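## Task

Get the AA battery into the chest's drawer labelled T. Every other item on the desk has to remain on the desk. The drawers have no stops and can slide fully out. Dropping the battery in from just above the drawer rim is allowed. All drawers must be closed at the end. The chest may slide a few centimetres or rotate a little but has to stay upright. Finish by releasing everything and pulling the robot away. The robot must not topple or be left leaning, or the task fails. The result must hold on its own, without the robot keeping it in place.

## Robot and tools

ROBOT. A two-wheeled cart with a panning and tilting head camera and two five-joint arms (left_arm, right_arm), each ending in a gripper with one fixed and one swinging jaw. Each arm has a wrist camera. The cart is 0.53 m wide and spans x = -0.35 to 0.07 m. Arm pan axes are at x = -0.060, y = +0.155 (left) and -0.155 m (right). Shoulders sit 0.89 m high, 0.03 m out from the pan axis. Link lengths: upper arm 0.116, forearm 0.135, hand 0.162 m. A fixed-jaw tip reaches about 0.44 m from its pan axis at most, and never below about 0.55 m above the floor. The base drives straight and turns in place. It cannot move sideways.

FRAMES. Base frame: origin on the floor between the drive wheels, x forward, y left, z up, in metres. left_hand and right_hand report the fixed-jaw tip in this frame. A held object sits next to that tip, on the swinging-jaw side. Hand axes: z runs along the fingers, y goes from the swinging jaw to the fixed jaw. base_odometry is relative to the scene's starting pose and comes from wheel turns, so wheel slip shows up as travel. Heading is in radians, positive to the left, from -3.142 to 3.142. Hand positions can be off by a few centimetres, differently for each arm.

execute_actions(actions, cameras). actions is a list holding one action, or empty to just read state and images. An action may have "base", "joints", or both, and they start together.
- base takes exactly one offset from where the base last reported itself. translate_m is metres, -1.4 to 1.4, positive forward. rotate_rad is radians, -3.2 to 3.2, positive counter-clockwise seen from above. Top speed is 0.20 m/s or 0.8 rad/s.
- joints is one dictionary covering head and both arms. Every value is an absolute target in radians.
- Head targets: head_pan_rad -3.2 to 3.2 (0 forward, + left); head_tilt_rad -0.76 to 1.45 (0 level, + down).
- Each arm uses the same names with a left_arm_ or right_arm_ prefix: shoulder_pan_rad -1.919 to 1.919; shoulder_lift_rad -1.745 to 1.745; elbow_flex_rad -1.69 to 1.58; wrist_flex_rad -1.658 to 1.658; wrist_roll_rad -2.743 to 2.841; gripper_rad 0 to 1.919.
- A joint you leave out may still be driving toward its earlier target. An action lasts at most 15 s. An unknown key or a value out of range rejects the whole call, and nothing moves.
- cameras is a list drawn from head_camera, left_wrist_camera, right_wrist_camera and all. Omitting it, or passing null or ["all"], returns every camera. [] returns none. The pictures line gives the image order.

wait(seconds): 0 to 10 s with no new command. It returns state and images.
zoom_image(camera, region): region is [x0, y0, x1, y1] in pixels of that camera's latest full image, origin at top-left, at most 504 by 504.
read_manual(section): only "licences" exists. It does not move anything.
finished_scene(scene): ends scene 1 or 2 for good and reports success. Call it only once the goal is stable and the robot has released everything and moved away.

ARM CONVENTIONS.
- Pan: at 0, left_arm points left and right_arm points right. Positive pan turns clockwise seen from above. Straight ahead is +1.571 for left and -1.571 for right.
- Bend: with lift, elbow and wrist_flex all at 0, the upper arm tilts 0.24 rad out from vertical and the forearm and fingers are level. Positive values bend downward. The sum of the three is the finger angle below level. 1.571 means pointing straight down, which needs the forearm no more than 0.08 rad above level.
- Roll: at -1.522 the jaws close across the arm's plane with the fixed jaw on the left, looking outward. At 1.619 the fixed jaw is on the right. At 0.049 they close within the plane, with the fixed jaw below (fingers level) or nearer the pan axis (fingers down). Over furniture with level fingers, put the fixed jaw on the left, because otherwise the hand body hangs about 0.08 m below the fingers.
- Gripper gap: 0 -> 0.003 m, 0.3 -> 0.026, 0.6 -> 0.049, 1 -> 0.076, 1.919 -> 0.106. Commanding below the contact angle squeezes, reaching full force 0.2 rad below it. Going much lower adds nothing and may trip the jaw. A jaw holding something reads off_target; done means it is empty or barely squeezing.
- Stowed pose: shoulder_pan -1.75 (left) or 1.75 (right), shoulder_lift 0.05, elbow_flex 1.35, wrist_flex -1.55, wrist_roll -1.52. Stow in two steps: first the wrist joints, then the other three. Unstow the opposite way, since moving the wrists first from stowed can hit or jam on the cart.

RESULT LINES. base_status and joint_status describe how the last accepted action ended. done: the target was reached. For the base, it means the wheels turned the commanded amount, even if they slipped. off_target: stopped short and possibly still pushing, caused by load, an obstacle or a tripped motor. time_out: the joint or base gave up and now holds where it stopped. "joint command not followed" with a cause line means a self-collision check between links or between the two arms blocked that arm. Those joints show not_followed and may be retried on later actions until you send passable targets. The gripper in the same action still moves. on_its_own lists motion you did not command. MOTOR HOT appears from 55 °C. OVER-TEMPERATURE FAULT at 70 °C halts that arm, and its joints show limit_stop_at_motor_heat; resend those targets after it cools. If one call reports a stop, the rest of that reply's motion calls are skipped.

SAG AND OVERLOAD. Loaded joints settle below their target. Correct the next target by the observed sag. A joint held more than about 0.30 rad from its target for about 2 s trips and drops to 20 % torque. Your thinking time counts toward those 2 s. To clear a trip, wait until the reading stops changing, then command 0.2 rad from the reading on the side away from the old target. If that lies past the range end, use 0.04 rad past the end, or for a jaw the end itself. To stop a blocked joint from pushing, set its target to its current reading. Payload is about 0.4 kg per hand at full reach and 0.7 kg within 0.28 m of the pan axis.

AVOID. Never let the arms or hands collide or press against each other. Pulling on objects in front of the robot, such as drawers, can tip it over, so pull gently. Turning or reversing close to a desk can catch the cart's rear edge and tip it. With arms stowed, a turn in place needs 0.44 m of clear radius. Avoid drops outside the drawer, knocking items off the desk, slamming drawers, and hard pushes.

Each tool is called after "Call:" as name(argument=value, ...) on one line, values as JSON.

## Session

Call:
execute_actions(actions=[{"joints":{"head_tilt_rad":0.6}}])

Scene clock: 1.20 s.
base_odometry: x=+0.000 y=+0.000 heading=+0.000 (m, m, rad; odometry frame)
base_status: not commanded
joint_positions: head_pan_rad=+0.006 head_tilt_rad=+0.594 left_arm_shoulder_pan_rad=-1.740 left_arm_shoulder_lift_rad=+0.047 left_arm_elbow_flex_rad=+1.304 left_arm_wrist_flex_rad=-1.520 left_arm_wrist_roll_rad=-1.522 left_arm_gripper_rad=+1.920 right_arm_shoulder_pan_rad=+1.770 right_arm_shoulder_lift_rad=+0.099 right_arm_elbow_flex_rad=+1.369 right_arm_wrist_flex_rad=-1.594 right_arm_wrist_roll_rad=-1.496 right_arm_gripper_rad=+1.920
joint_status: all done
left_hand: x=-0.3115 y=+0.1042 z=+0.9015 quat_wxyz=(-0.064, -0.642, -0.055, +0.762) (m; base frame)
right_hand: x=-0.3044 y=-0.1135 z=+0.8896 quat_wxyz=(-0.084, +0.658, -0.057, -0.746) (m; base frame)
pictures: head_camera, left_wrist_camera, right_wrist_camera
Images, in order (width x height): head_camera 644x476, left_wrist_camera 644x476, right_wrist_camera 644x476.

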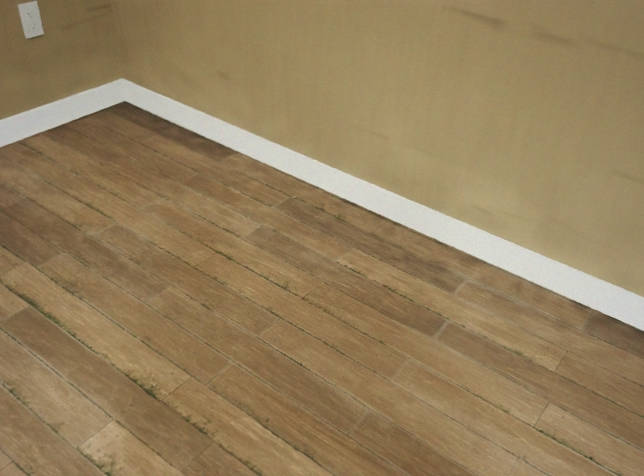

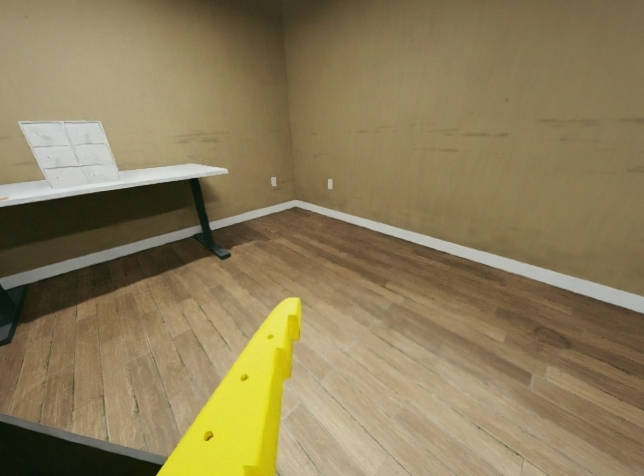

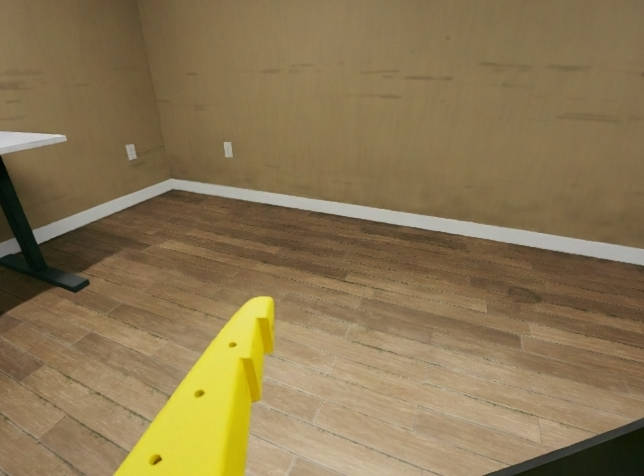

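Desk is behind-right.

Call:
execute_actions(actions=[{"base":{"rotate_rad":-2.2},"joints":{"head_tilt_rad":0.35}}], cameras=["head_camera"])

Scene clock: 6.17 s.
base_odometry: x=-0.001 y=+0.000 heading=-2.199 (m, m, rad; odometry frame)
base_status: done
joint_positions: head_pan_rad=+0.006 head_tilt_rad=+0.363 left_arm_shoulder_pan_rad=-1.740 left_arm_shoulder_lift_rad=+0.047 left_arm_elbow_flex_rad=+1.304 left_arm_wrist_flex_rad=-1.520 left_arm_wrist_roll_rad=-1.522 left_arm_gripper_rad=+1.920 right_arm_shoulder_pan_rad=+1.770 right_arm_shoulder_lift_rad=+0.099 right_arm_elbow_flex_rad=+1.369 right_arm_wrist_flex_rad=-1.594 right_arm_wrist_roll_rad=-1.496 right_arm_gripper_rad=+1.920
joint_status: all done
left_hand: x=-0.3115 y=+0.1042 z=+0.9015 quat_wxyz=(-0.064, -0.642, -0.055, +0.762) (m; base frame)
right_hand: x=-0.3044 y=-0.1135 z=+0.8896 quat_wxyz=(-0.084, +0.658, -0.057, -0.746) (m; base frame)
pictures: head_camera
Images, in order (width x height): head_camera 644x476.

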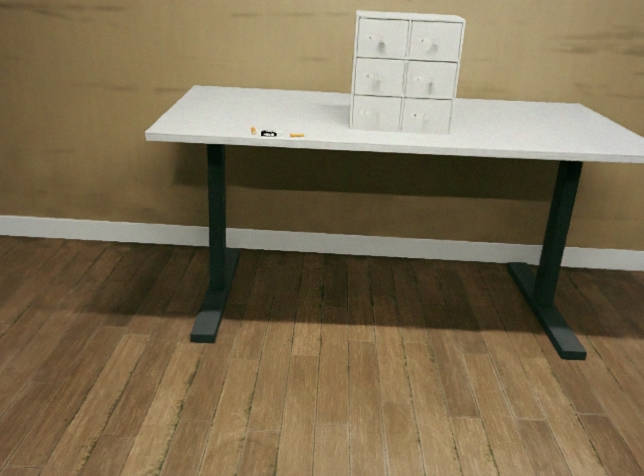

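Call:
execute_actions(actions=[{"base":{"translate_m":0.9},"joints":{"head_tilt_rad":0.45,"left_arm_shoulder_pan_rad":0,"right_arm_shoulder_pan_rad":0,"left_arm_shoulder_lift_rad":-0.8,"right_arm_shoulder_lift_rad":-0.8,"left_arm_elbow_flex_rad":1.0,"right_arm_elbow_flex_rad":1.0}}], cameras=["head_camera"])

Call:
zoom_image(camera="head_camera", region=[150,0,644,300])

Scene clock: 16.17 s.
base_odometry: x=-0.532 y=-0.727 heading=-2.199 (m, m, rad; odometry frame)
base_status: done
joint_positions: head_pan_rad=+0.006 head_tilt_rad=+0.444 left_arm_shoulder_pan_rad=-0.005 left_arm_shoulder_lift_rad=-0.781 left_arm_elbow_flex_rad=+1.030 left_arm_wrist_flex_rad=-1.520 left_arm_wrist_roll_rad=-1.522 left_arm_gripper_rad=+1.920 right_arm_shoulder_pan_rad=+0.006 right_arm_shoulder_lift_rad=-0.785 right_arm_elbow_flex_rad=+1.030 right_arm_wrist_flex_rad=-1.594 right_arm_wrist_roll_rad=-1.496 right_arm_gripper_rad=+1.920
joint_status: all done
left_hand: x=-0.0685 y=+0.3056 z=+1.1187 quat_wxyz=(+0.698, -0.106, +0.105, +0.701) (m; base frame)
right_hand: x=-0.0531 y=-0.2934 z=+1.1223 quat_wxyz=(+0.692, +0.077, +0.079, -0.714) (m; base frame)
pictures: head_camera
Images, in order (width x height): head_camera 644x476.

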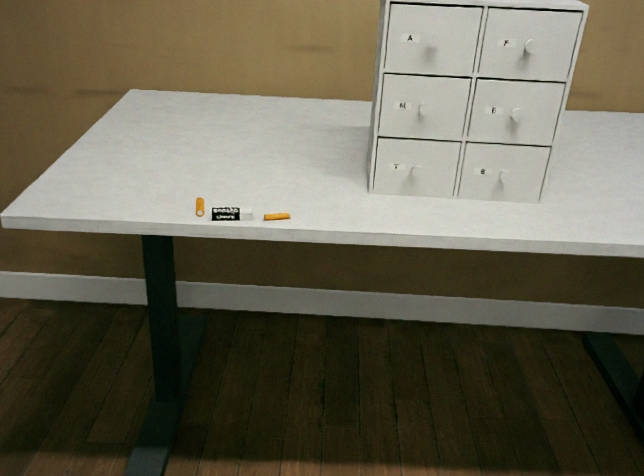

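Region (150, 0, 644, 300) of head_camera's 644x476 image, scaled by 1.020; it fills the top 306 rows of this view, and the rest is white.

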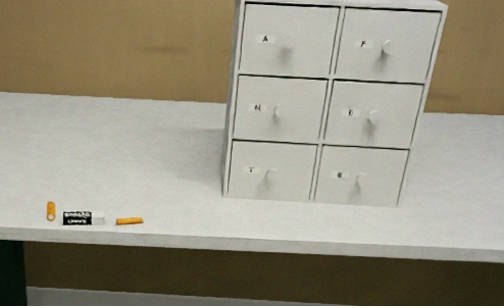

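Call:
execute_actions(actions=[{"base":{"translate_m":0.6},"joints":{"head_tilt_rad":0.8,"left_arm_shoulder_pan_rad":1.0,"right_arm_shoulder_pan_rad":-1.57,"left_arm_wrist_flex_rad":1.2,"left_arm_wrist_roll_rad":-1.52,"left_arm_gripper_rad":0.6,"right_arm_wrist_flex_rad":0.2,"right_arm_gripper_rad":0.6}}])

Scene clock: 28.53 s.
base_odometry: x=-0.884 y=-1.213 heading=-2.197 (m, m, rad; odometry frame)
base_status: done
joint_positions: head_pan_rad=+0.006 head_tilt_rad=+0.795 left_arm_shoulder_pan_rad=+0.995 left_arm_shoulder_lift_rad=-0.783 left_arm_elbow_flex_rad=+1.030 left_arm_wrist_flex_rad=+1.191 left_arm_wrist_roll_rad=-1.522 left_arm_gripper_rad=+0.608 right_arm_shoulder_pan_rad=-1.565 right_arm_shoulder_lift_rad=-0.785 right_arm_elbow_flex_rad=+1.030 right_arm_wrist_flex_rad=+0.197 right_arm_wrist_roll_rad=-1.496 right_arm_gripper_rad=+0.608
joint_status: all done
left_hand: x=+0.0397 y=+0.2289 z=+0.8064 quat_wxyz=(+0.064, -0.283, +0.957, +0.019) (m; base frame)
right_hand: x=+0.1877 y=-0.1488 z=+0.8967 quat_wxyz=(+0.535, -0.008, +0.845, -0.008) (m; base frame)
pictures: head_camera, left_wrist_camera, right_wrist_camera
Images, in order (width x height): head_camera 644x476, left_wrist_camera 644x476, right_wrist_camera 644x476.

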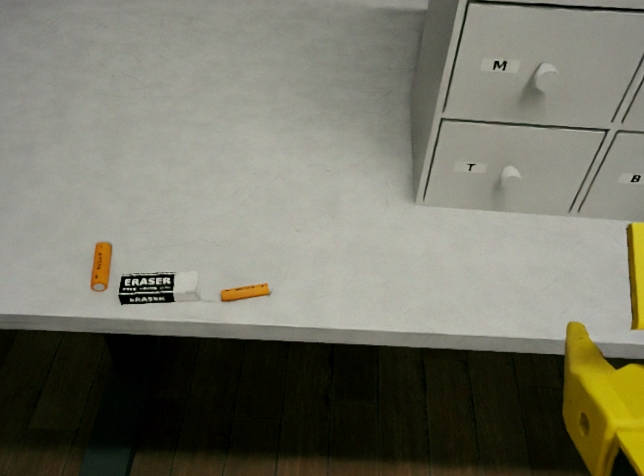

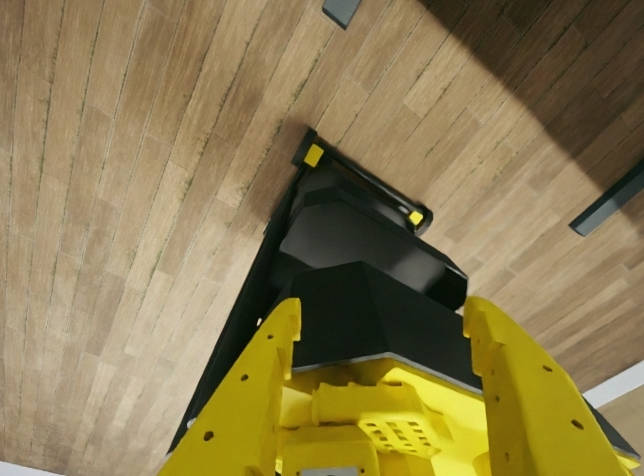

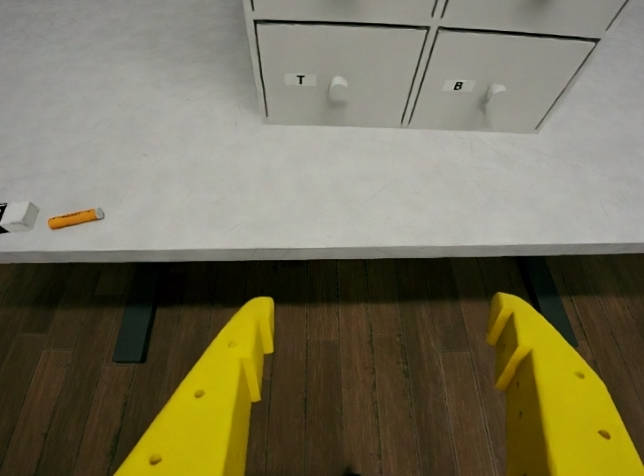

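Call:
execute_actions(actions=[{"base":{"translate_m":0.1},"joints":{"right_arm_shoulder_lift_rad":0.27,"right_arm_elbow_flex_rad":0.72,"right_arm_wrist_flex_rad":-0.64,"right_arm_shoulder_pan_rad":-1.53,"head_pan_rad":-0.25}}], cameras=["head_camera","right_wrist_camera"])

Scene clock: 38.53 s.
base_odometry: x=-0.943 y=-1.294 heading=-2.194 (m, m, rad; odometry frame)
base_status: done
joint_positions: head_pan_rad=-0.240 head_tilt_rad=+0.795 left_arm_shoulder_pan_rad=+0.995 left_arm_shoulder_lift_rad=-0.783 left_arm_elbow_flex_rad=+1.030 left_arm_wrist_flex_rad=+1.192 left_arm_wrist_roll_rad=-1.522 left_arm_gripper_rad=+0.608 right_arm_shoulder_pan_rad=-1.536 right_arm_shoulder_lift_rad=+0.278 right_arm_elbow_flex_rad=+0.748 right_arm_wrist_flex_rad=-0.623 right_arm_wrist_roll_rad=-1.496 right_arm_gripper_rad=+0.608
joint_status: all done
left_hand: x=+0.0395 y=+0.2288 z=+0.8064 quat_wxyz=(+0.063, -0.283, +0.957, +0.019) (m; base frame)
right_hand: x=+0.2503 y=-0.1582 z=+0.8187 quat_wxyz=(+0.551, +0.004, +0.834, -0.017) (m; base frame)
pictures: head_camera, right_wrist_camera
Images, in order (width x height): head_camera 644x476, right_wrist_camera 644x476.

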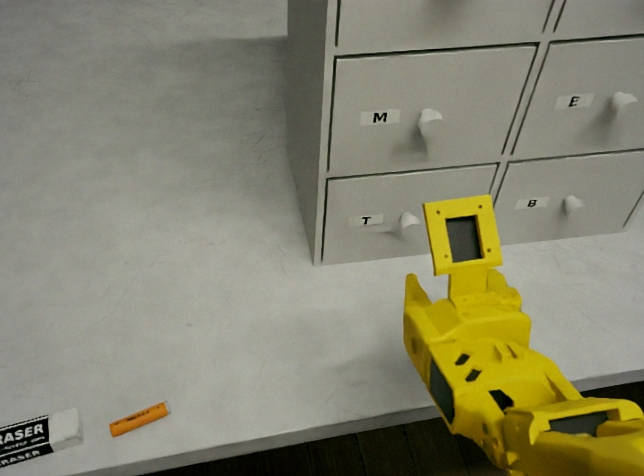

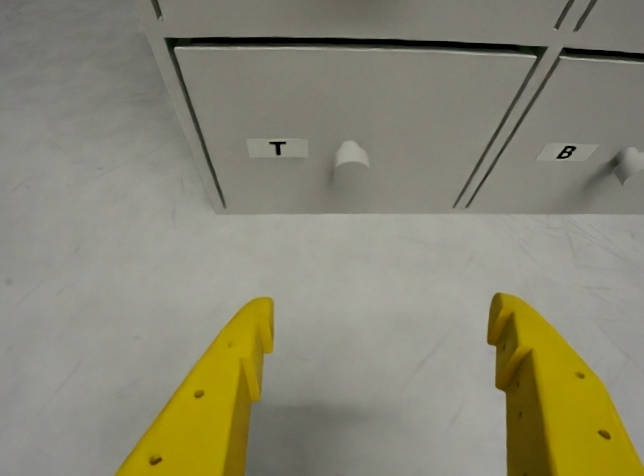

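Call:
execute_actions(actions=[{"base":{"translate_m":0.06}}], cameras=["head_camera","right_wrist_camera"])

Scene clock: 41.87 s.
base_odometry: x=-0.978 y=-1.343 heading=-2.193 (m, m, rad; odometry frame)
base_status: done
joint_positions: head_pan_rad=-0.240 head_tilt_rad=+0.795 left_arm_shoulder_pan_rad=+0.995 left_arm_shoulder_lift_rad=-0.784 left_arm_elbow_flex_rad=+1.030 left_arm_wrist_flex_rad=+1.192 left_arm_wrist_roll_rad=-1.522 left_arm_gripper_rad=+0.608 right_arm_shoulder_pan_rad=-1.536 right_arm_shoulder_lift_rad=+0.278 right_arm_elbow_flex_rad=+0.746 right_arm_wrist_flex_rad=-0.623 right_arm_wrist_roll_rad=-1.496 right_arm_gripper_rad=+0.608
joint_status: not commanded
left_hand: x=+0.0396 y=+0.2289 z=+0.8065 quat_wxyz=(+0.064, -0.283, +0.957, +0.019) (m; base frame)
right_hand: x=+0.2505 y=-0.1582 z=+0.8190 quat_wxyz=(+0.552, +0.004, +0.834, -0.017) (m; base frame)
pictures: head_camera, right_wrist_camera
Images, in order (width x height): head_camera 644x476, right_wrist_camera 644x476.

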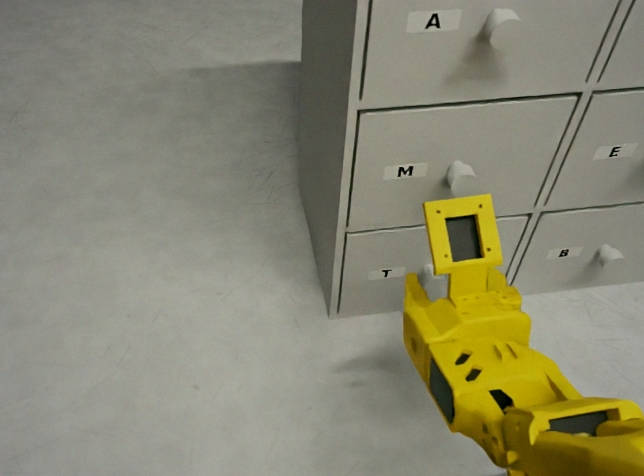

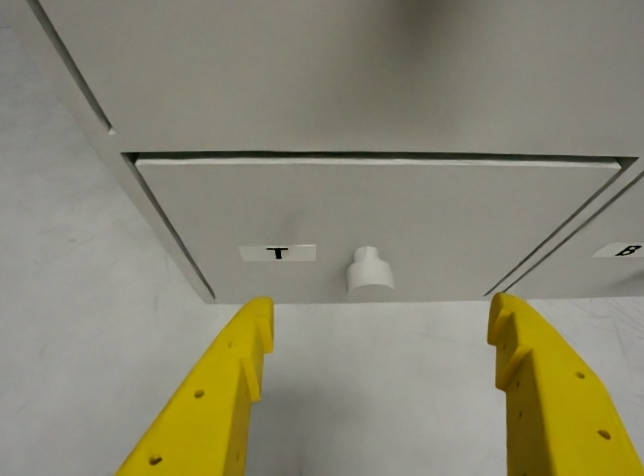

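Call:
execute_actions(actions=[{"joints":{"right_arm_shoulder_lift_rad":0.55,"right_arm_elbow_flex_rad":0.68,"right_arm_wrist_flex_rad":-0.88}}], cameras=["head_camera","right_wrist_camera"])

Call:
execute_actions(actions=[{"base":{"translate_m":0.025}}], cameras=["head_camera","right_wrist_camera"])

Scene clock: 47.43 s.
base_odometry: x=-0.978 y=-1.343 heading=-2.193 (m, m, rad; odometry frame)
base_status: not commanded
joint_positions: head_pan_rad=-0.240 head_tilt_rad=+0.795 left_arm_shoulder_pan_rad=+0.995 left_arm_shoulder_lift_rad=-0.784 left_arm_elbow_flex_rad=+1.030 left_arm_wrist_flex_rad=+1.192 left_arm_wrist_roll_rad=-1.522 left_arm_gripper_rad=+0.608 right_arm_shoulder_pan_rad=-1.536 right_arm_shoulder_lift_rad=+0.559 right_arm_elbow_flex_rad=+0.701 right_arm_wrist_flex_rad=-0.863 right_arm_wrist_roll_rad=-1.496 right_arm_gripper_rad=+0.608
joint_status: all done
left_hand: x=+0.0396 y=+0.2289 z=+0.8065 quat_wxyz=(+0.064, -0.283, +0.957, +0.019) (m; base frame)
right_hand: x=+0.2479 y=-0.1581 z=+0.7852 quat_wxyz=(+0.553, +0.004, +0.833, -0.017) (m; base frame)
pictures: head_camera, right_wrist_camera
Images, in order (width x height): head_camera 644x476, right_wrist_camera 644x476.

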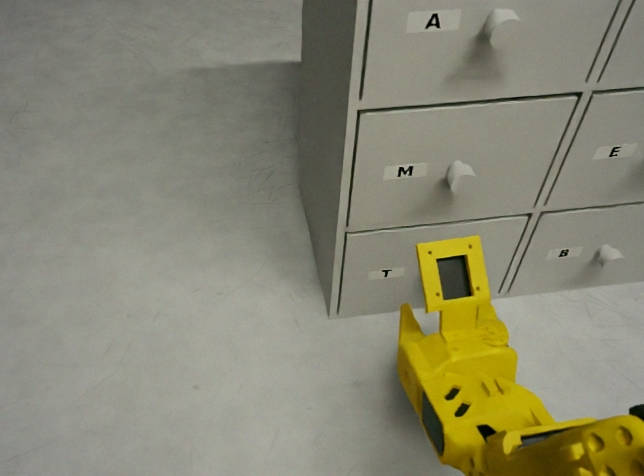

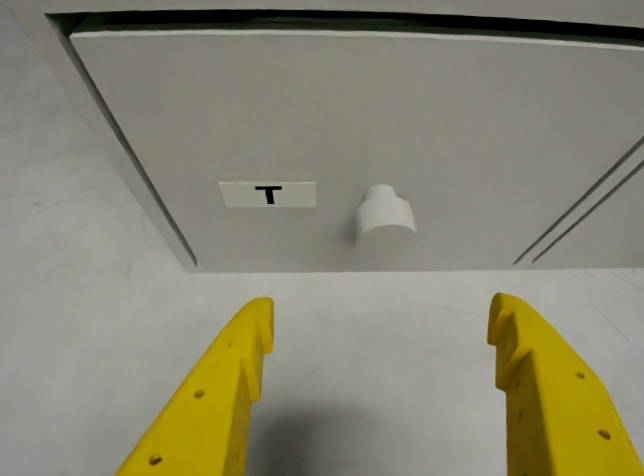

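Scene clock: 48.30 s.
base_odometry: x=-0.993 y=-1.364 heading=-2.192 (m, m, rad; odometry frame)
base_status: done
joint_positions: head_pan_rad=-0.240 head_tilt_rad=+0.795 left_arm_shoulder_pan_rad=+0.995 left_arm_shoulder_lift_rad=-0.784 left_arm_elbow_flex_rad=+1.030 left_arm_wrist_flex_rad=+1.192 left_arm_wrist_roll_rad=-1.522 left_arm_gripper_rad=+0.608 right_arm_shoulder_pan_rad=-1.536 right_arm_shoulder_lift_rad=+0.559 right_arm_elbow_flex_rad=+0.700 right_arm_wrist_flex_rad=-0.864 right_arm_wrist_roll_rad=-1.496 right_arm_gripper_rad=+0.608
joint_status: not commanded
left_hand: x=+0.0396 y=+0.2289 z=+0.8065 quat_wxyz=(+0.064, -0.283, +0.957, +0.019) (m; base frame)
right_hand: x=+0.2483 y=-0.1581 z=+0.7857 quat_wxyz=(+0.555, +0.004, +0.832, -0.017) (m; base frame)
pictures: head_camera, right_wrist_camera
Images, in order (width x height): head_camera 644x476, right_wrist_camera 644x476.

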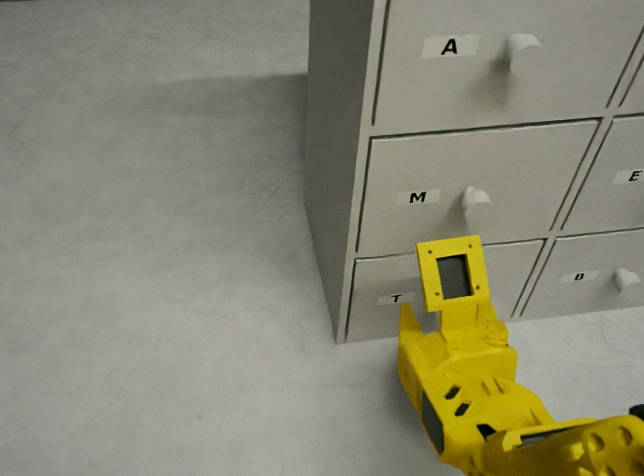

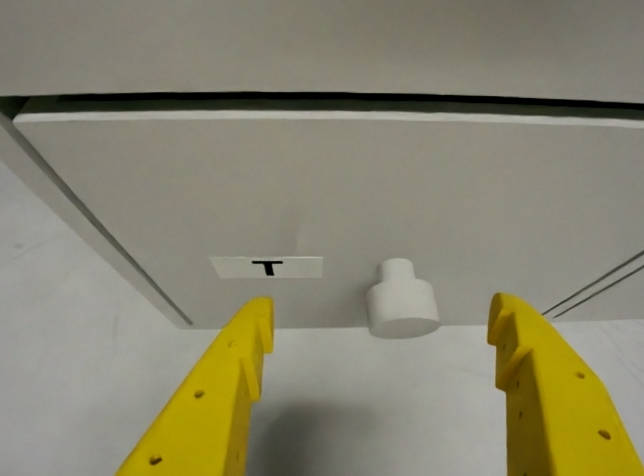

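Call:
execute_actions(actions=[{"base":{"translate_m":0.008},"joints":{"right_arm_shoulder_lift_rad":0.66,"right_arm_elbow_flex_rad":0.6,"right_arm_wrist_flex_rad":-0.9,"right_arm_shoulder_pan_rad":-1.6}}], cameras=["right_wrist_camera"])

Call:
execute_actions(actions=[{"joints":{"right_arm_gripper_rad":0.05}}], cameras=["right_wrist_camera"])

Scene clock: 53.20 s.
base_odometry: x=-0.998 y=-1.371 heading=-2.192 (m, m, rad; odometry frame)
base_status: done
joint_positions: head_pan_rad=-0.240 head_tilt_rad=+0.795 left_arm_shoulder_pan_rad=+0.995 left_arm_shoulder_lift_rad=-0.784 left_arm_elbow_flex_rad=+1.030 left_arm_wrist_flex_rad=+1.192 left_arm_wrist_roll_rad=-1.522 left_arm_gripper_rad=+0.608 right_arm_shoulder_pan_rad=-1.576 right_arm_shoulder_lift_rad=+0.662 right_arm_elbow_flex_rad=+0.620 right_arm_wrist_flex_rad=-0.892 right_arm_wrist_roll_rad=-1.496 right_arm_gripper_rad=+0.608
joint_status: right_arm_shoulder_pan_rad off_target (ended at -1.575, target -1.600); the others done
left_hand: x=+0.0396 y=+0.2289 z=+0.8065 quat_wxyz=(+0.064, -0.283, +0.957, +0.019) (m; base frame)
right_hand: x=+0.2534 y=-0.1458 z=+0.7764 quat_wxyz=(+0.557, -0.013, +0.831, -0.006) (m; base frame)
pictures: right_wrist_camera
Images, in order (width x height): right_wrist_camera 644x476.

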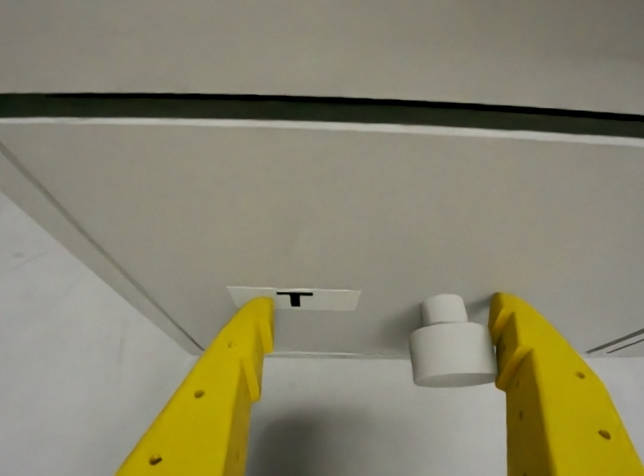

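Scene clock: 54.07 s.
base_odometry: x=-0.998 y=-1.370 heading=-2.193 (m, m, rad; odometry frame)
base_status: not commanded
joint_positions: head_pan_rad=-0.240 head_tilt_rad=+0.795 left_arm_shoulder_pan_rad=+0.995 left_arm_shoulder_lift_rad=-0.784 left_arm_elbow_flex_rad=+1.030 left_arm_wrist_flex_rad=+1.192 left_arm_wrist_roll_rad=-1.522 left_arm_gripper_rad=+0.608 right_arm_shoulder_pan_rad=-1.533 right_arm_shoulder_lift_rad=+0.665 right_arm_elbow_flex_rad=+0.606 right_arm_wrist_flex_rad=-0.895 right_arm_wrist_roll_rad=-1.496 right_arm_gripper_rad=+0.104
joint_status: right_arm_gripper_rad off_target (ended at +0.104, target +0.050)
left_hand: x=+0.0396 y=+0.2289 z=+0.8065 quat_wxyz=(+0.064, -0.283, +0.957, +0.019) (m; base frame)
right_hand: x=+0.2559 y=-0.1593 z=+0.7787 quat_wxyz=(+0.562, +0.005, +0.827, -0.018) (m; base frame)
pictures: right_wrist_camera
Images, in order (width x height): right_wrist_camera 644x476.

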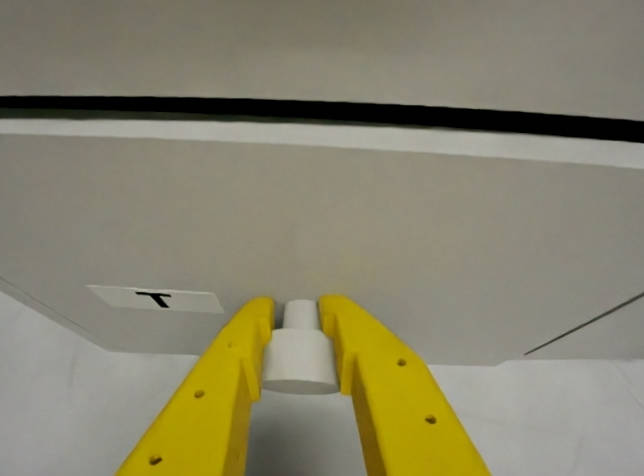

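Call:
execute_actions(actions=[{"base":{"translate_m":-0.08},"joints":{"right_arm_shoulder_pan_rad":-1.5,"right_arm_gripper_rad":0.0}}], cameras=["head_camera"])

Call:
execute_actions(actions=[{"joints":{"right_arm_gripper_rad":0.6}}], cameras=[])

Call:
execute_actions(actions=[{"base":{"translate_m":-0.05}}], cameras=[])

Call:
execute_actions(actions=[{"joints":{"right_arm_shoulder_pan_rad":-0.3,"left_arm_shoulder_pan_rad":1.3,"left_arm_shoulder_lift_rad":0.1,"left_arm_elbow_flex_rad":-0.1,"left_arm_wrist_flex_rad":1.5,"left_arm_wrist_roll_rad":-1.5,"left_arm_gripper_rad":0.4,"head_pan_rad":0.2,"head_tilt_rad":0.9}}])

Scene clock: 60.80 s.
base_odometry: x=-0.951 y=-1.306 heading=-2.193 (m, m, rad; odometry frame)
base_status: done
joint_positions: head_pan_rad=-0.240 head_tilt_rad=+0.795 left_arm_shoulder_pan_rad=+0.995 left_arm_shoulder_lift_rad=-0.784 left_arm_elbow_flex_rad=+1.030 left_arm_wrist_flex_rad=+1.192 left_arm_wrist_roll_rad=-1.522 left_arm_gripper_rad=+0.608 right_arm_shoulder_pan_rad=-1.507 right_arm_shoulder_lift_rad=+0.668 right_arm_elbow_flex_rad=+0.603 right_arm_wrist_flex_rad=-0.895 right_arm_wrist_roll_rad=-1.496 right_arm_gripper_rad=+0.072
joint_status: right_arm_gripper_rad off_target (ended at +0.072, target +0.000); the others done
left_hand: x=+0.0396 y=+0.2289 z=+0.8065 quat_wxyz=(+0.064, -0.283, +0.957, +0.019) (m; base frame)
right_hand: x=+0.2559 y=-0.1676 z=+0.7784 quat_wxyz=(+0.562, +0.016, +0.827, -0.025) (m; base frame)
pictures: head_camera
Images, in order (width x height): head_camera 644x476.

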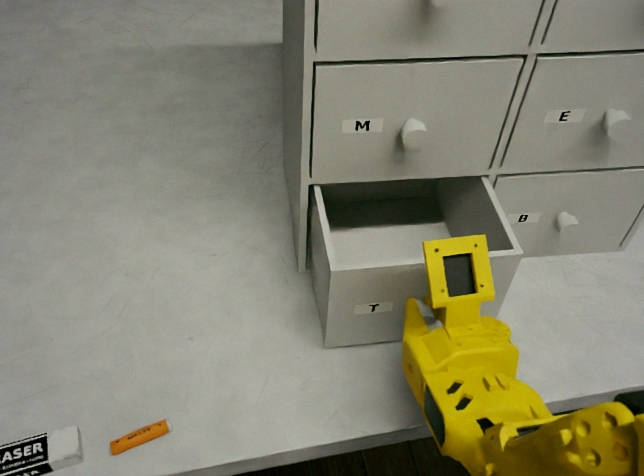

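Scene clock: 61.83 s.
base_odometry: x=-0.951 y=-1.306 heading=-2.193 (m, m, rad; odometry frame)
base_status: not commanded
joint_positions: head_pan_rad=-0.240 head_tilt_rad=+0.795 left_arm_shoulder_pan_rad=+0.995 left_arm_shoulder_lift_rad=-0.784 left_arm_elbow_flex_rad=+1.030 left_arm_wrist_flex_rad=+1.192 left_arm_wrist_roll_rad=-1.522 left_arm_gripper_rad=+0.608 right_arm_shoulder_pan_rad=-1.507 right_arm_shoulder_lift_rad=+0.671 right_arm_elbow_flex_rad=+0.608 right_arm_wrist_flex_rad=-0.895 right_arm_wrist_roll_rad=-1.496 right_arm_gripper_rad=+0.592
joint_status: all done
left_hand: x=+0.0396 y=+0.2289 z=+0.8065 quat_wxyz=(+0.064, -0.283, +0.957, +0.019) (m; base frame)
right_hand: x=+0.2547 y=-0.1675 z=+0.7766 quat_wxyz=(+0.559, +0.016, +0.829, -0.025) (m; base frame)
pictures: none
No camera images: the call's "cameras" was empty. Leave "cameras" out to get every camera's image.

Scene clock: 62.80 s.
base_odometry: x=-0.922 y=-1.265 heading=-2.194 (m, m, rad; odometry frame)
base_status: done
joint_positions: head_pan_rad=-0.240 head_tilt_rad=+0.795 left_arm_shoulder_pan_rad=+0.995 left_arm_shoulder_lift_rad=-0.784 left_arm_elbow_flex_rad=+1.030 left_arm_wrist_flex_rad=+1.192 left_arm_wrist_roll_rad=-1.522 left_arm_gripper_rad=+0.608 right_arm_shoulder_pan_rad=-1.507 right_arm_shoulder_lift_rad=+0.671 right_arm_elbow_flex_rad=+0.608 right_arm_wrist_flex_rad=-0.895 right_arm_wrist_roll_rad=-1.496 right_arm_gripper_rad=+0.592
joint_status: not commanded
left_hand: x=+0.0396 y=+0.2289 z=+0.8065 quat_wxyz=(+0.064, -0.283, +0.957, +0.019) (m; base frame)
right_hand: x=+0.2547 y=-0.1675 z=+0.7766 quat_wxyz=(+0.559, +0.016, +0.829, -0.025) (m; base frame)
pictures: none
No camera images: the call's "cameras" was empty. Leave "cameras" out to get every camera's image.

Scene clock: 64.40 s.
base_odometry: x=-0.922 y=-1.265 heading=-2.194 (m, m, rad; odometry frame)
base_status: not commanded
joint_positions: head_pan_rad=+0.190 head_tilt_rad=+0.895 left_arm_shoulder_pan_rad=+1.294 left_arm_shoulder_lift_rad=+0.111 left_arm_elbow_flex_rad=-0.069 left_arm_wrist_flex_rad=+1.490 left_arm_wrist_roll_rad=-1.509 left_arm_gripper_rad=+0.408 right_arm_shoulder_pan_rad=-0.307 right_arm_shoulder_lift_rad=+0.671 right_arm_elbow_flex_rad=+0.608 right_arm_wrist_flex_rad=-0.895 right_arm_wrist_roll_rad=-1.496 right_arm_gripper_rad=+0.592
joint_status: all done
left_hand: x=+0.1415 y=+0.2202 z=+0.8419 quat_wxyz=(+0.019, -0.144, +0.989, +0.003) (m; base frame)
right_hand: x=+0.0425 y=-0.4528 z=+0.7766 quat_wxyz=(+0.447, +0.481, +0.675, -0.336) (m; base frame)
pictures: head_camera, left_wrist_camera, right_wrist_camera
Images, in order (width x height): head_camera 644x476, left_wrist_camera 644x476, right_wrist_camera 644x476.

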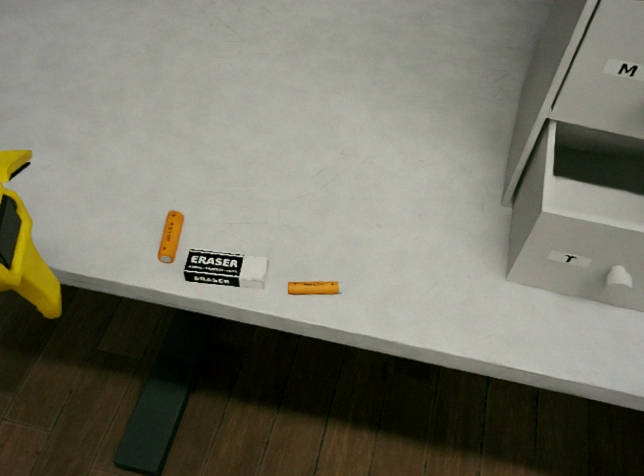

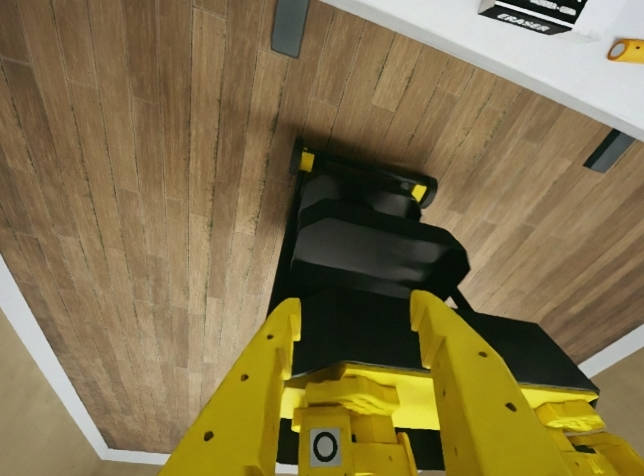

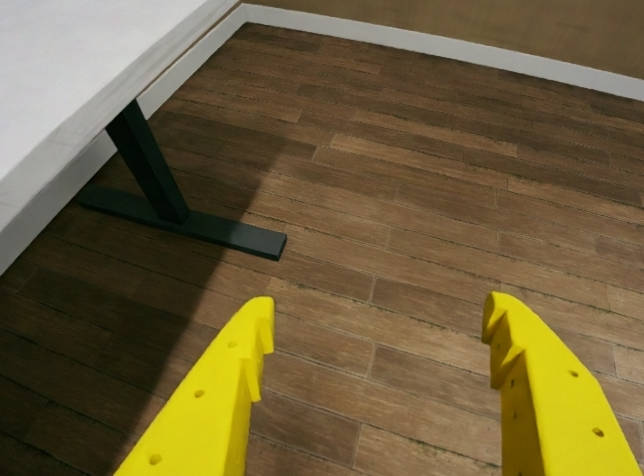

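Call:
execute_actions(actions=[{"base":{"translate_m":0.1},"joints":{"left_arm_shoulder_pan_rad":1.28,"left_arm_shoulder_lift_rad":0.62,"left_arm_elbow_flex_rad":-0.65,"left_arm_wrist_flex_rad":1.45,"left_arm_wrist_roll_rad":-1.82,"head_tilt_rad":1.05,"head_pan_rad":0.4}}], cameras=["head_camera","left_wrist_camera"])

Scene clock: 76.27 s.
base_odometry: x=-0.980 y=-1.346 heading=-2.193 (m, m, rad; odometry frame)
base_status: done
joint_positions: head_pan_rad=+0.390 head_tilt_rad=+1.045 left_arm_shoulder_pan_rad=+1.285 left_arm_shoulder_lift_rad=+0.641 left_arm_elbow_flex_rad=-0.620 left_arm_wrist_flex_rad=+1.461 left_arm_wrist_roll_rad=-1.812 left_arm_gripper_rad=+0.408 right_arm_shoulder_pan_rad=-0.304 right_arm_shoulder_lift_rad=+0.671 right_arm_elbow_flex_rad=+0.608 right_arm_wrist_flex_rad=-0.895 right_arm_wrist_roll_rad=-1.496 right_arm_gripper_rad=+0.592
joint_status: all done
left_hand: x=+0.1984 y=+0.2386 z=+0.8103 quat_wxyz=(+0.043, +0.002, +0.999, +0.013) (m; base frame)
right_hand: x=+0.0416 y=-0.4531 z=+0.7766 quat_wxyz=(+0.447, +0.482, +0.674, -0.337) (m; base frame)
pictures: head_camera, left_wrist_camera
Images, in order (width x height): head_camera 644x476, left_wrist_camera 644x476.

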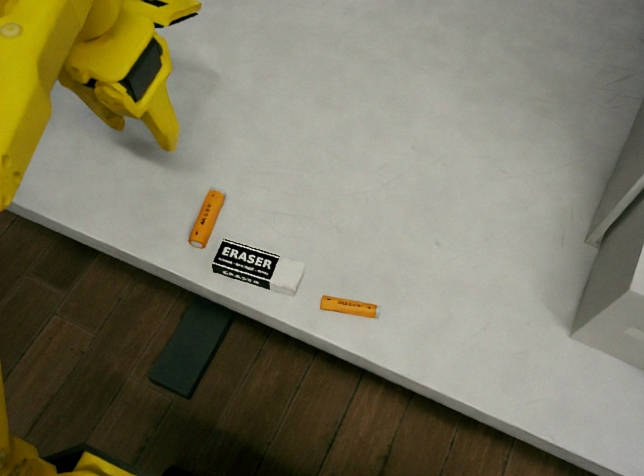

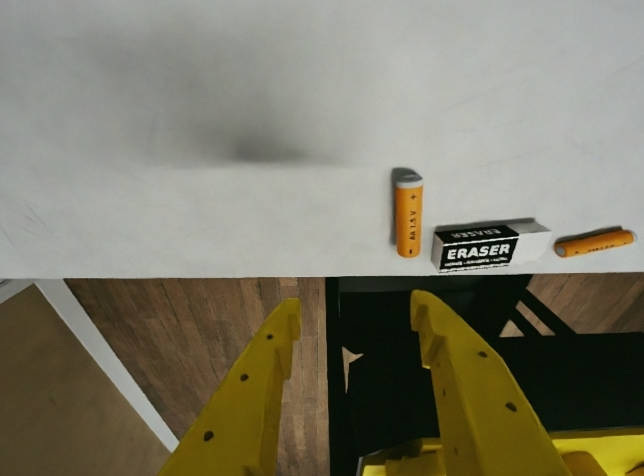

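Call:
execute_actions(actions=[{"joints":{"left_arm_shoulder_pan_rad":1.41,"left_arm_shoulder_lift_rad":0.75,"left_arm_elbow_flex_rad":-0.6,"left_arm_wrist_flex_rad":1.28,"left_arm_wrist_roll_rad":-1.7}}], cameras=["head_camera","left_wrist_camera"])

Scene clock: 79.60 s.
base_odometry: x=-0.980 y=-1.346 heading=-2.193 (m, m, rad; odometry frame)
base_status: not commanded
joint_positions: head_pan_rad=+0.390 head_tilt_rad=+1.045 left_arm_shoulder_pan_rad=+1.405 left_arm_shoulder_lift_rad=+0.772 left_arm_elbow_flex_rad=-0.596 left_arm_wrist_flex_rad=+1.290 left_arm_wrist_roll_rad=-1.709 left_arm_gripper_rad=+0.408 right_arm_shoulder_pan_rad=-0.304 right_arm_shoulder_lift_rad=+0.671 right_arm_elbow_flex_rad=+0.608 right_arm_wrist_flex_rad=-0.895 right_arm_wrist_roll_rad=-1.496 right_arm_gripper_rad=+0.592
joint_status: all done
left_hand: x=+0.2154 y=+0.2089 z=+0.7769 quat_wxyz=(+0.051, +0.010, +0.999, +0.009) (m; base frame)
right_hand: x=+0.0416 y=-0.4531 z=+0.7766 quat_wxyz=(+0.447, +0.482, +0.674, -0.337) (m; base frame)
pictures: head_camera, left_wrist_camera
Images, in order (width x height): head_camera 644x476, left_wrist_camera 644x476.

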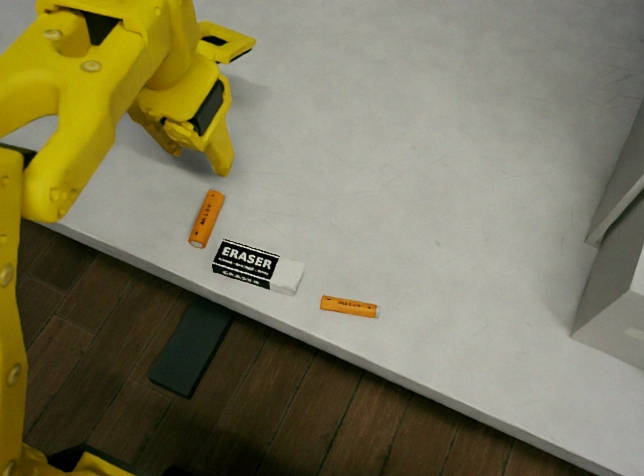

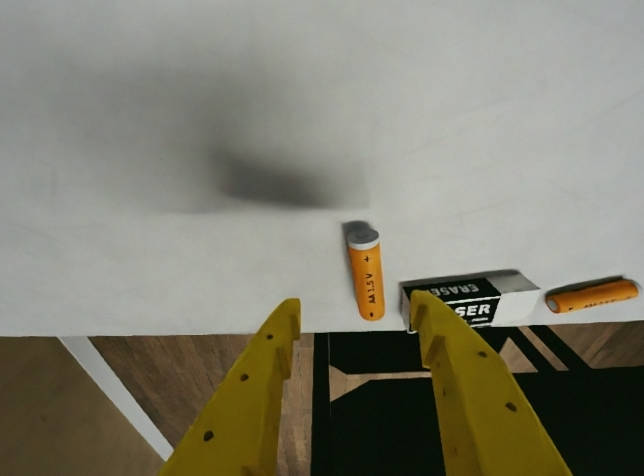

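Call:
execute_actions(actions=[{"base":{"translate_m":-0.012},"joints":{"left_arm_shoulder_pan_rad":1.44,"left_arm_shoulder_lift_rad":0.85,"left_arm_elbow_flex_rad":-0.55,"left_arm_wrist_flex_rad":1.15,"left_arm_wrist_roll_rad":-1.72}}], cameras=["head_camera","left_wrist_camera"])

Scene clock: 85.37 s.
base_odometry: x=-0.973 y=-1.336 heading=-2.193 (m, m, rad; odometry frame)
base_status: done
joint_positions: head_pan_rad=+0.390 head_tilt_rad=+1.045 left_arm_shoulder_pan_rad=+1.434 left_arm_shoulder_lift_rad=+0.872 left_arm_elbow_flex_rad=-0.545 left_arm_wrist_flex_rad=+1.160 left_arm_wrist_roll_rad=-1.710 left_arm_gripper_rad=+0.408 right_arm_shoulder_pan_rad=-0.304 right_arm_shoulder_lift_rad=+0.671 right_arm_elbow_flex_rad=+0.608 right_arm_wrist_flex_rad=-0.895 right_arm_wrist_roll_rad=-1.496 right_arm_gripper_rad=+0.592
joint_status: all done
left_hand: x=+0.2150 y=+0.2006 z=+0.7466 quat_wxyz=(+0.041, +0.026, +0.999, +0.007) (m; base frame)
right_hand: x=+0.0416 y=-0.4531 z=+0.7766 quat_wxyz=(+0.447, +0.482, +0.674, -0.337) (m; base frame)
pictures: head_camera, left_wrist_camera
Images, in order (width x height): head_camera 644x476, left_wrist_camera 644x476.

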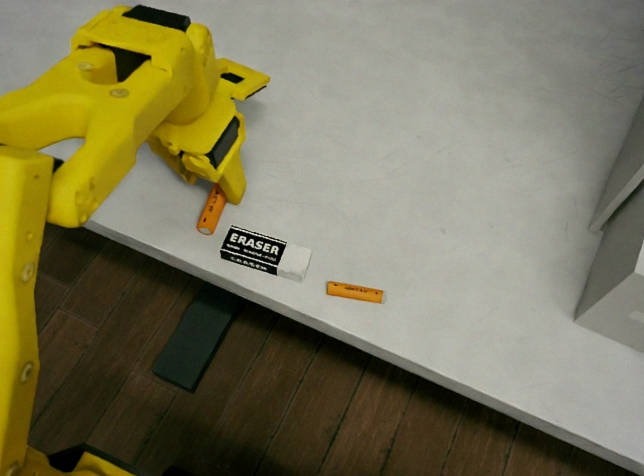

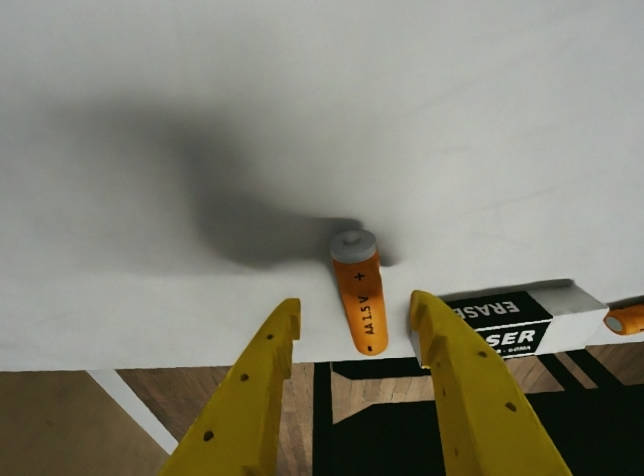

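Call:
execute_actions(actions=[{"joints":{"left_arm_shoulder_lift_rad":0.92,"left_arm_elbow_flex_rad":-0.5,"left_arm_wrist_flex_rad":1.05}}], cameras=["left_wrist_camera"])

Call:
execute_actions(actions=[{"joints":{"left_arm_gripper_rad":0.0}}], cameras=["head_camera","left_wrist_camera"])

Scene clock: 89.60 s.
base_odometry: x=-0.973 y=-1.336 heading=-2.193 (m, m, rad; odometry frame)
base_status: not commanded
joint_positions: head_pan_rad=+0.390 head_tilt_rad=+1.045 left_arm_shoulder_pan_rad=+1.434 left_arm_shoulder_lift_rad=+0.912 left_arm_elbow_flex_rad=-0.502 left_arm_wrist_flex_rad=+1.079 left_arm_wrist_roll_rad=-1.712 left_arm_gripper_rad=+0.408 right_arm_shoulder_pan_rad=-0.304 right_arm_shoulder_lift_rad=+0.671 right_arm_elbow_flex_rad=+0.608 right_arm_wrist_flex_rad=-0.895 right_arm_wrist_roll_rad=-1.496 right_arm_gripper_rad=+0.592
joint_status: all done
left_hand: x=+0.2131 y=+0.2003 z=+0.7319 quat_wxyz=(+0.040, +0.026, +0.999, +0.007) (m; base frame)
right_hand: x=+0.0416 y=-0.4531 z=+0.7766 quat_wxyz=(+0.447, +0.482, +0.674, -0.337) (m; base frame)
pictures: left_wrist_camera
Images, in order (width x height): left_wrist_camera 644x476.

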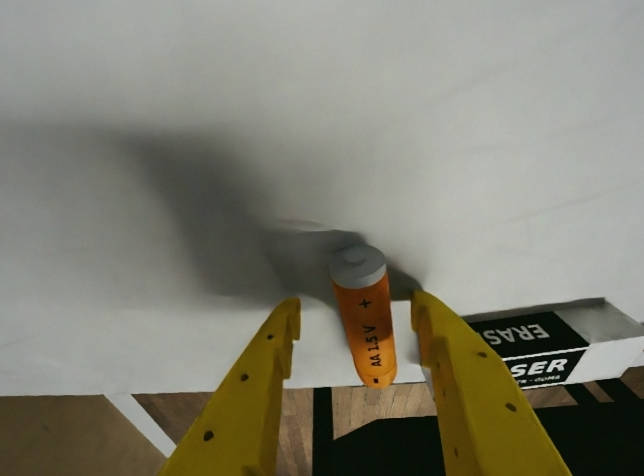

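Scene clock: 90.33 s.
base_odometry: x=-0.973 y=-1.336 heading=-2.193 (m, m, rad; odometry frame)
base_status: not commanded
joint_positions: head_pan_rad=+0.390 head_tilt_rad=+1.045 left_arm_shoulder_pan_rad=+1.448 left_arm_shoulder_lift_rad=+0.914 left_arm_elbow_flex_rad=-0.502 left_arm_wrist_flex_rad=+1.063 left_arm_wrist_roll_rad=-1.712 left_arm_gripper_rad=+0.150 right_arm_shoulder_pan_rad=-0.304 right_arm_shoulder_lift_rad=+0.671 right_arm_elbow_flex_rad=+0.608 right_arm_wrist_flex_rad=-0.895 right_arm_wrist_roll_rad=-1.496 right_arm_gripper_rad=+0.592
joint_status: left_arm_gripper_rad off_target (ended at +0.150, target +0.000)
left_hand: x=+0.2159 y=+0.1968 z=+0.7317 quat_wxyz=(+0.047, +0.033, +0.998, +0.007) (m; base frame)
right_hand: x=+0.0416 y=-0.4531 z=+0.7766 quat_wxyz=(+0.447, +0.482, +0.674, -0.337) (m; base frame)
pictures: head_camera, left_wrist_camera
Images, in order (width x height): head_camera 644x476, left_wrist_camera 644x476.

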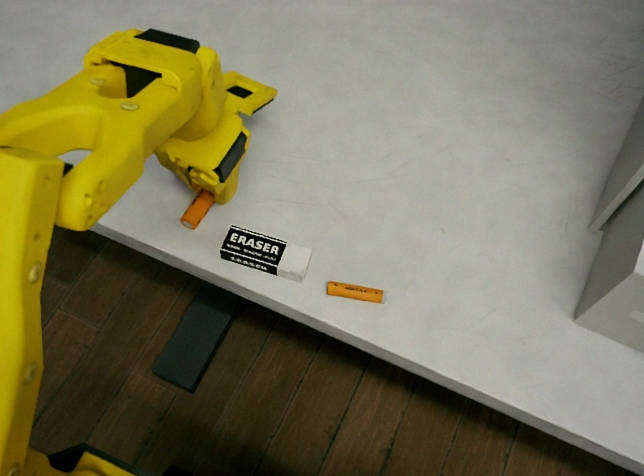

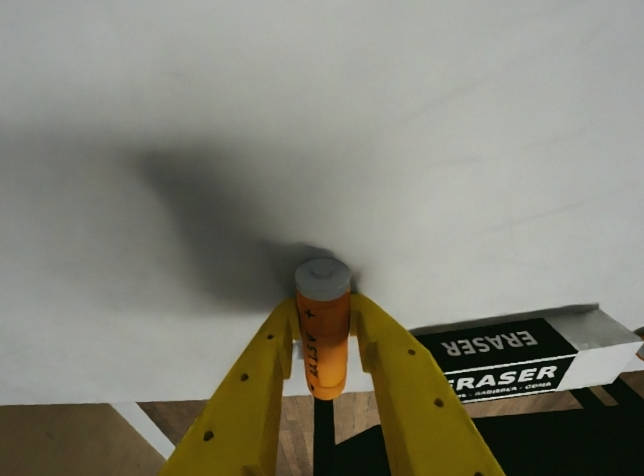

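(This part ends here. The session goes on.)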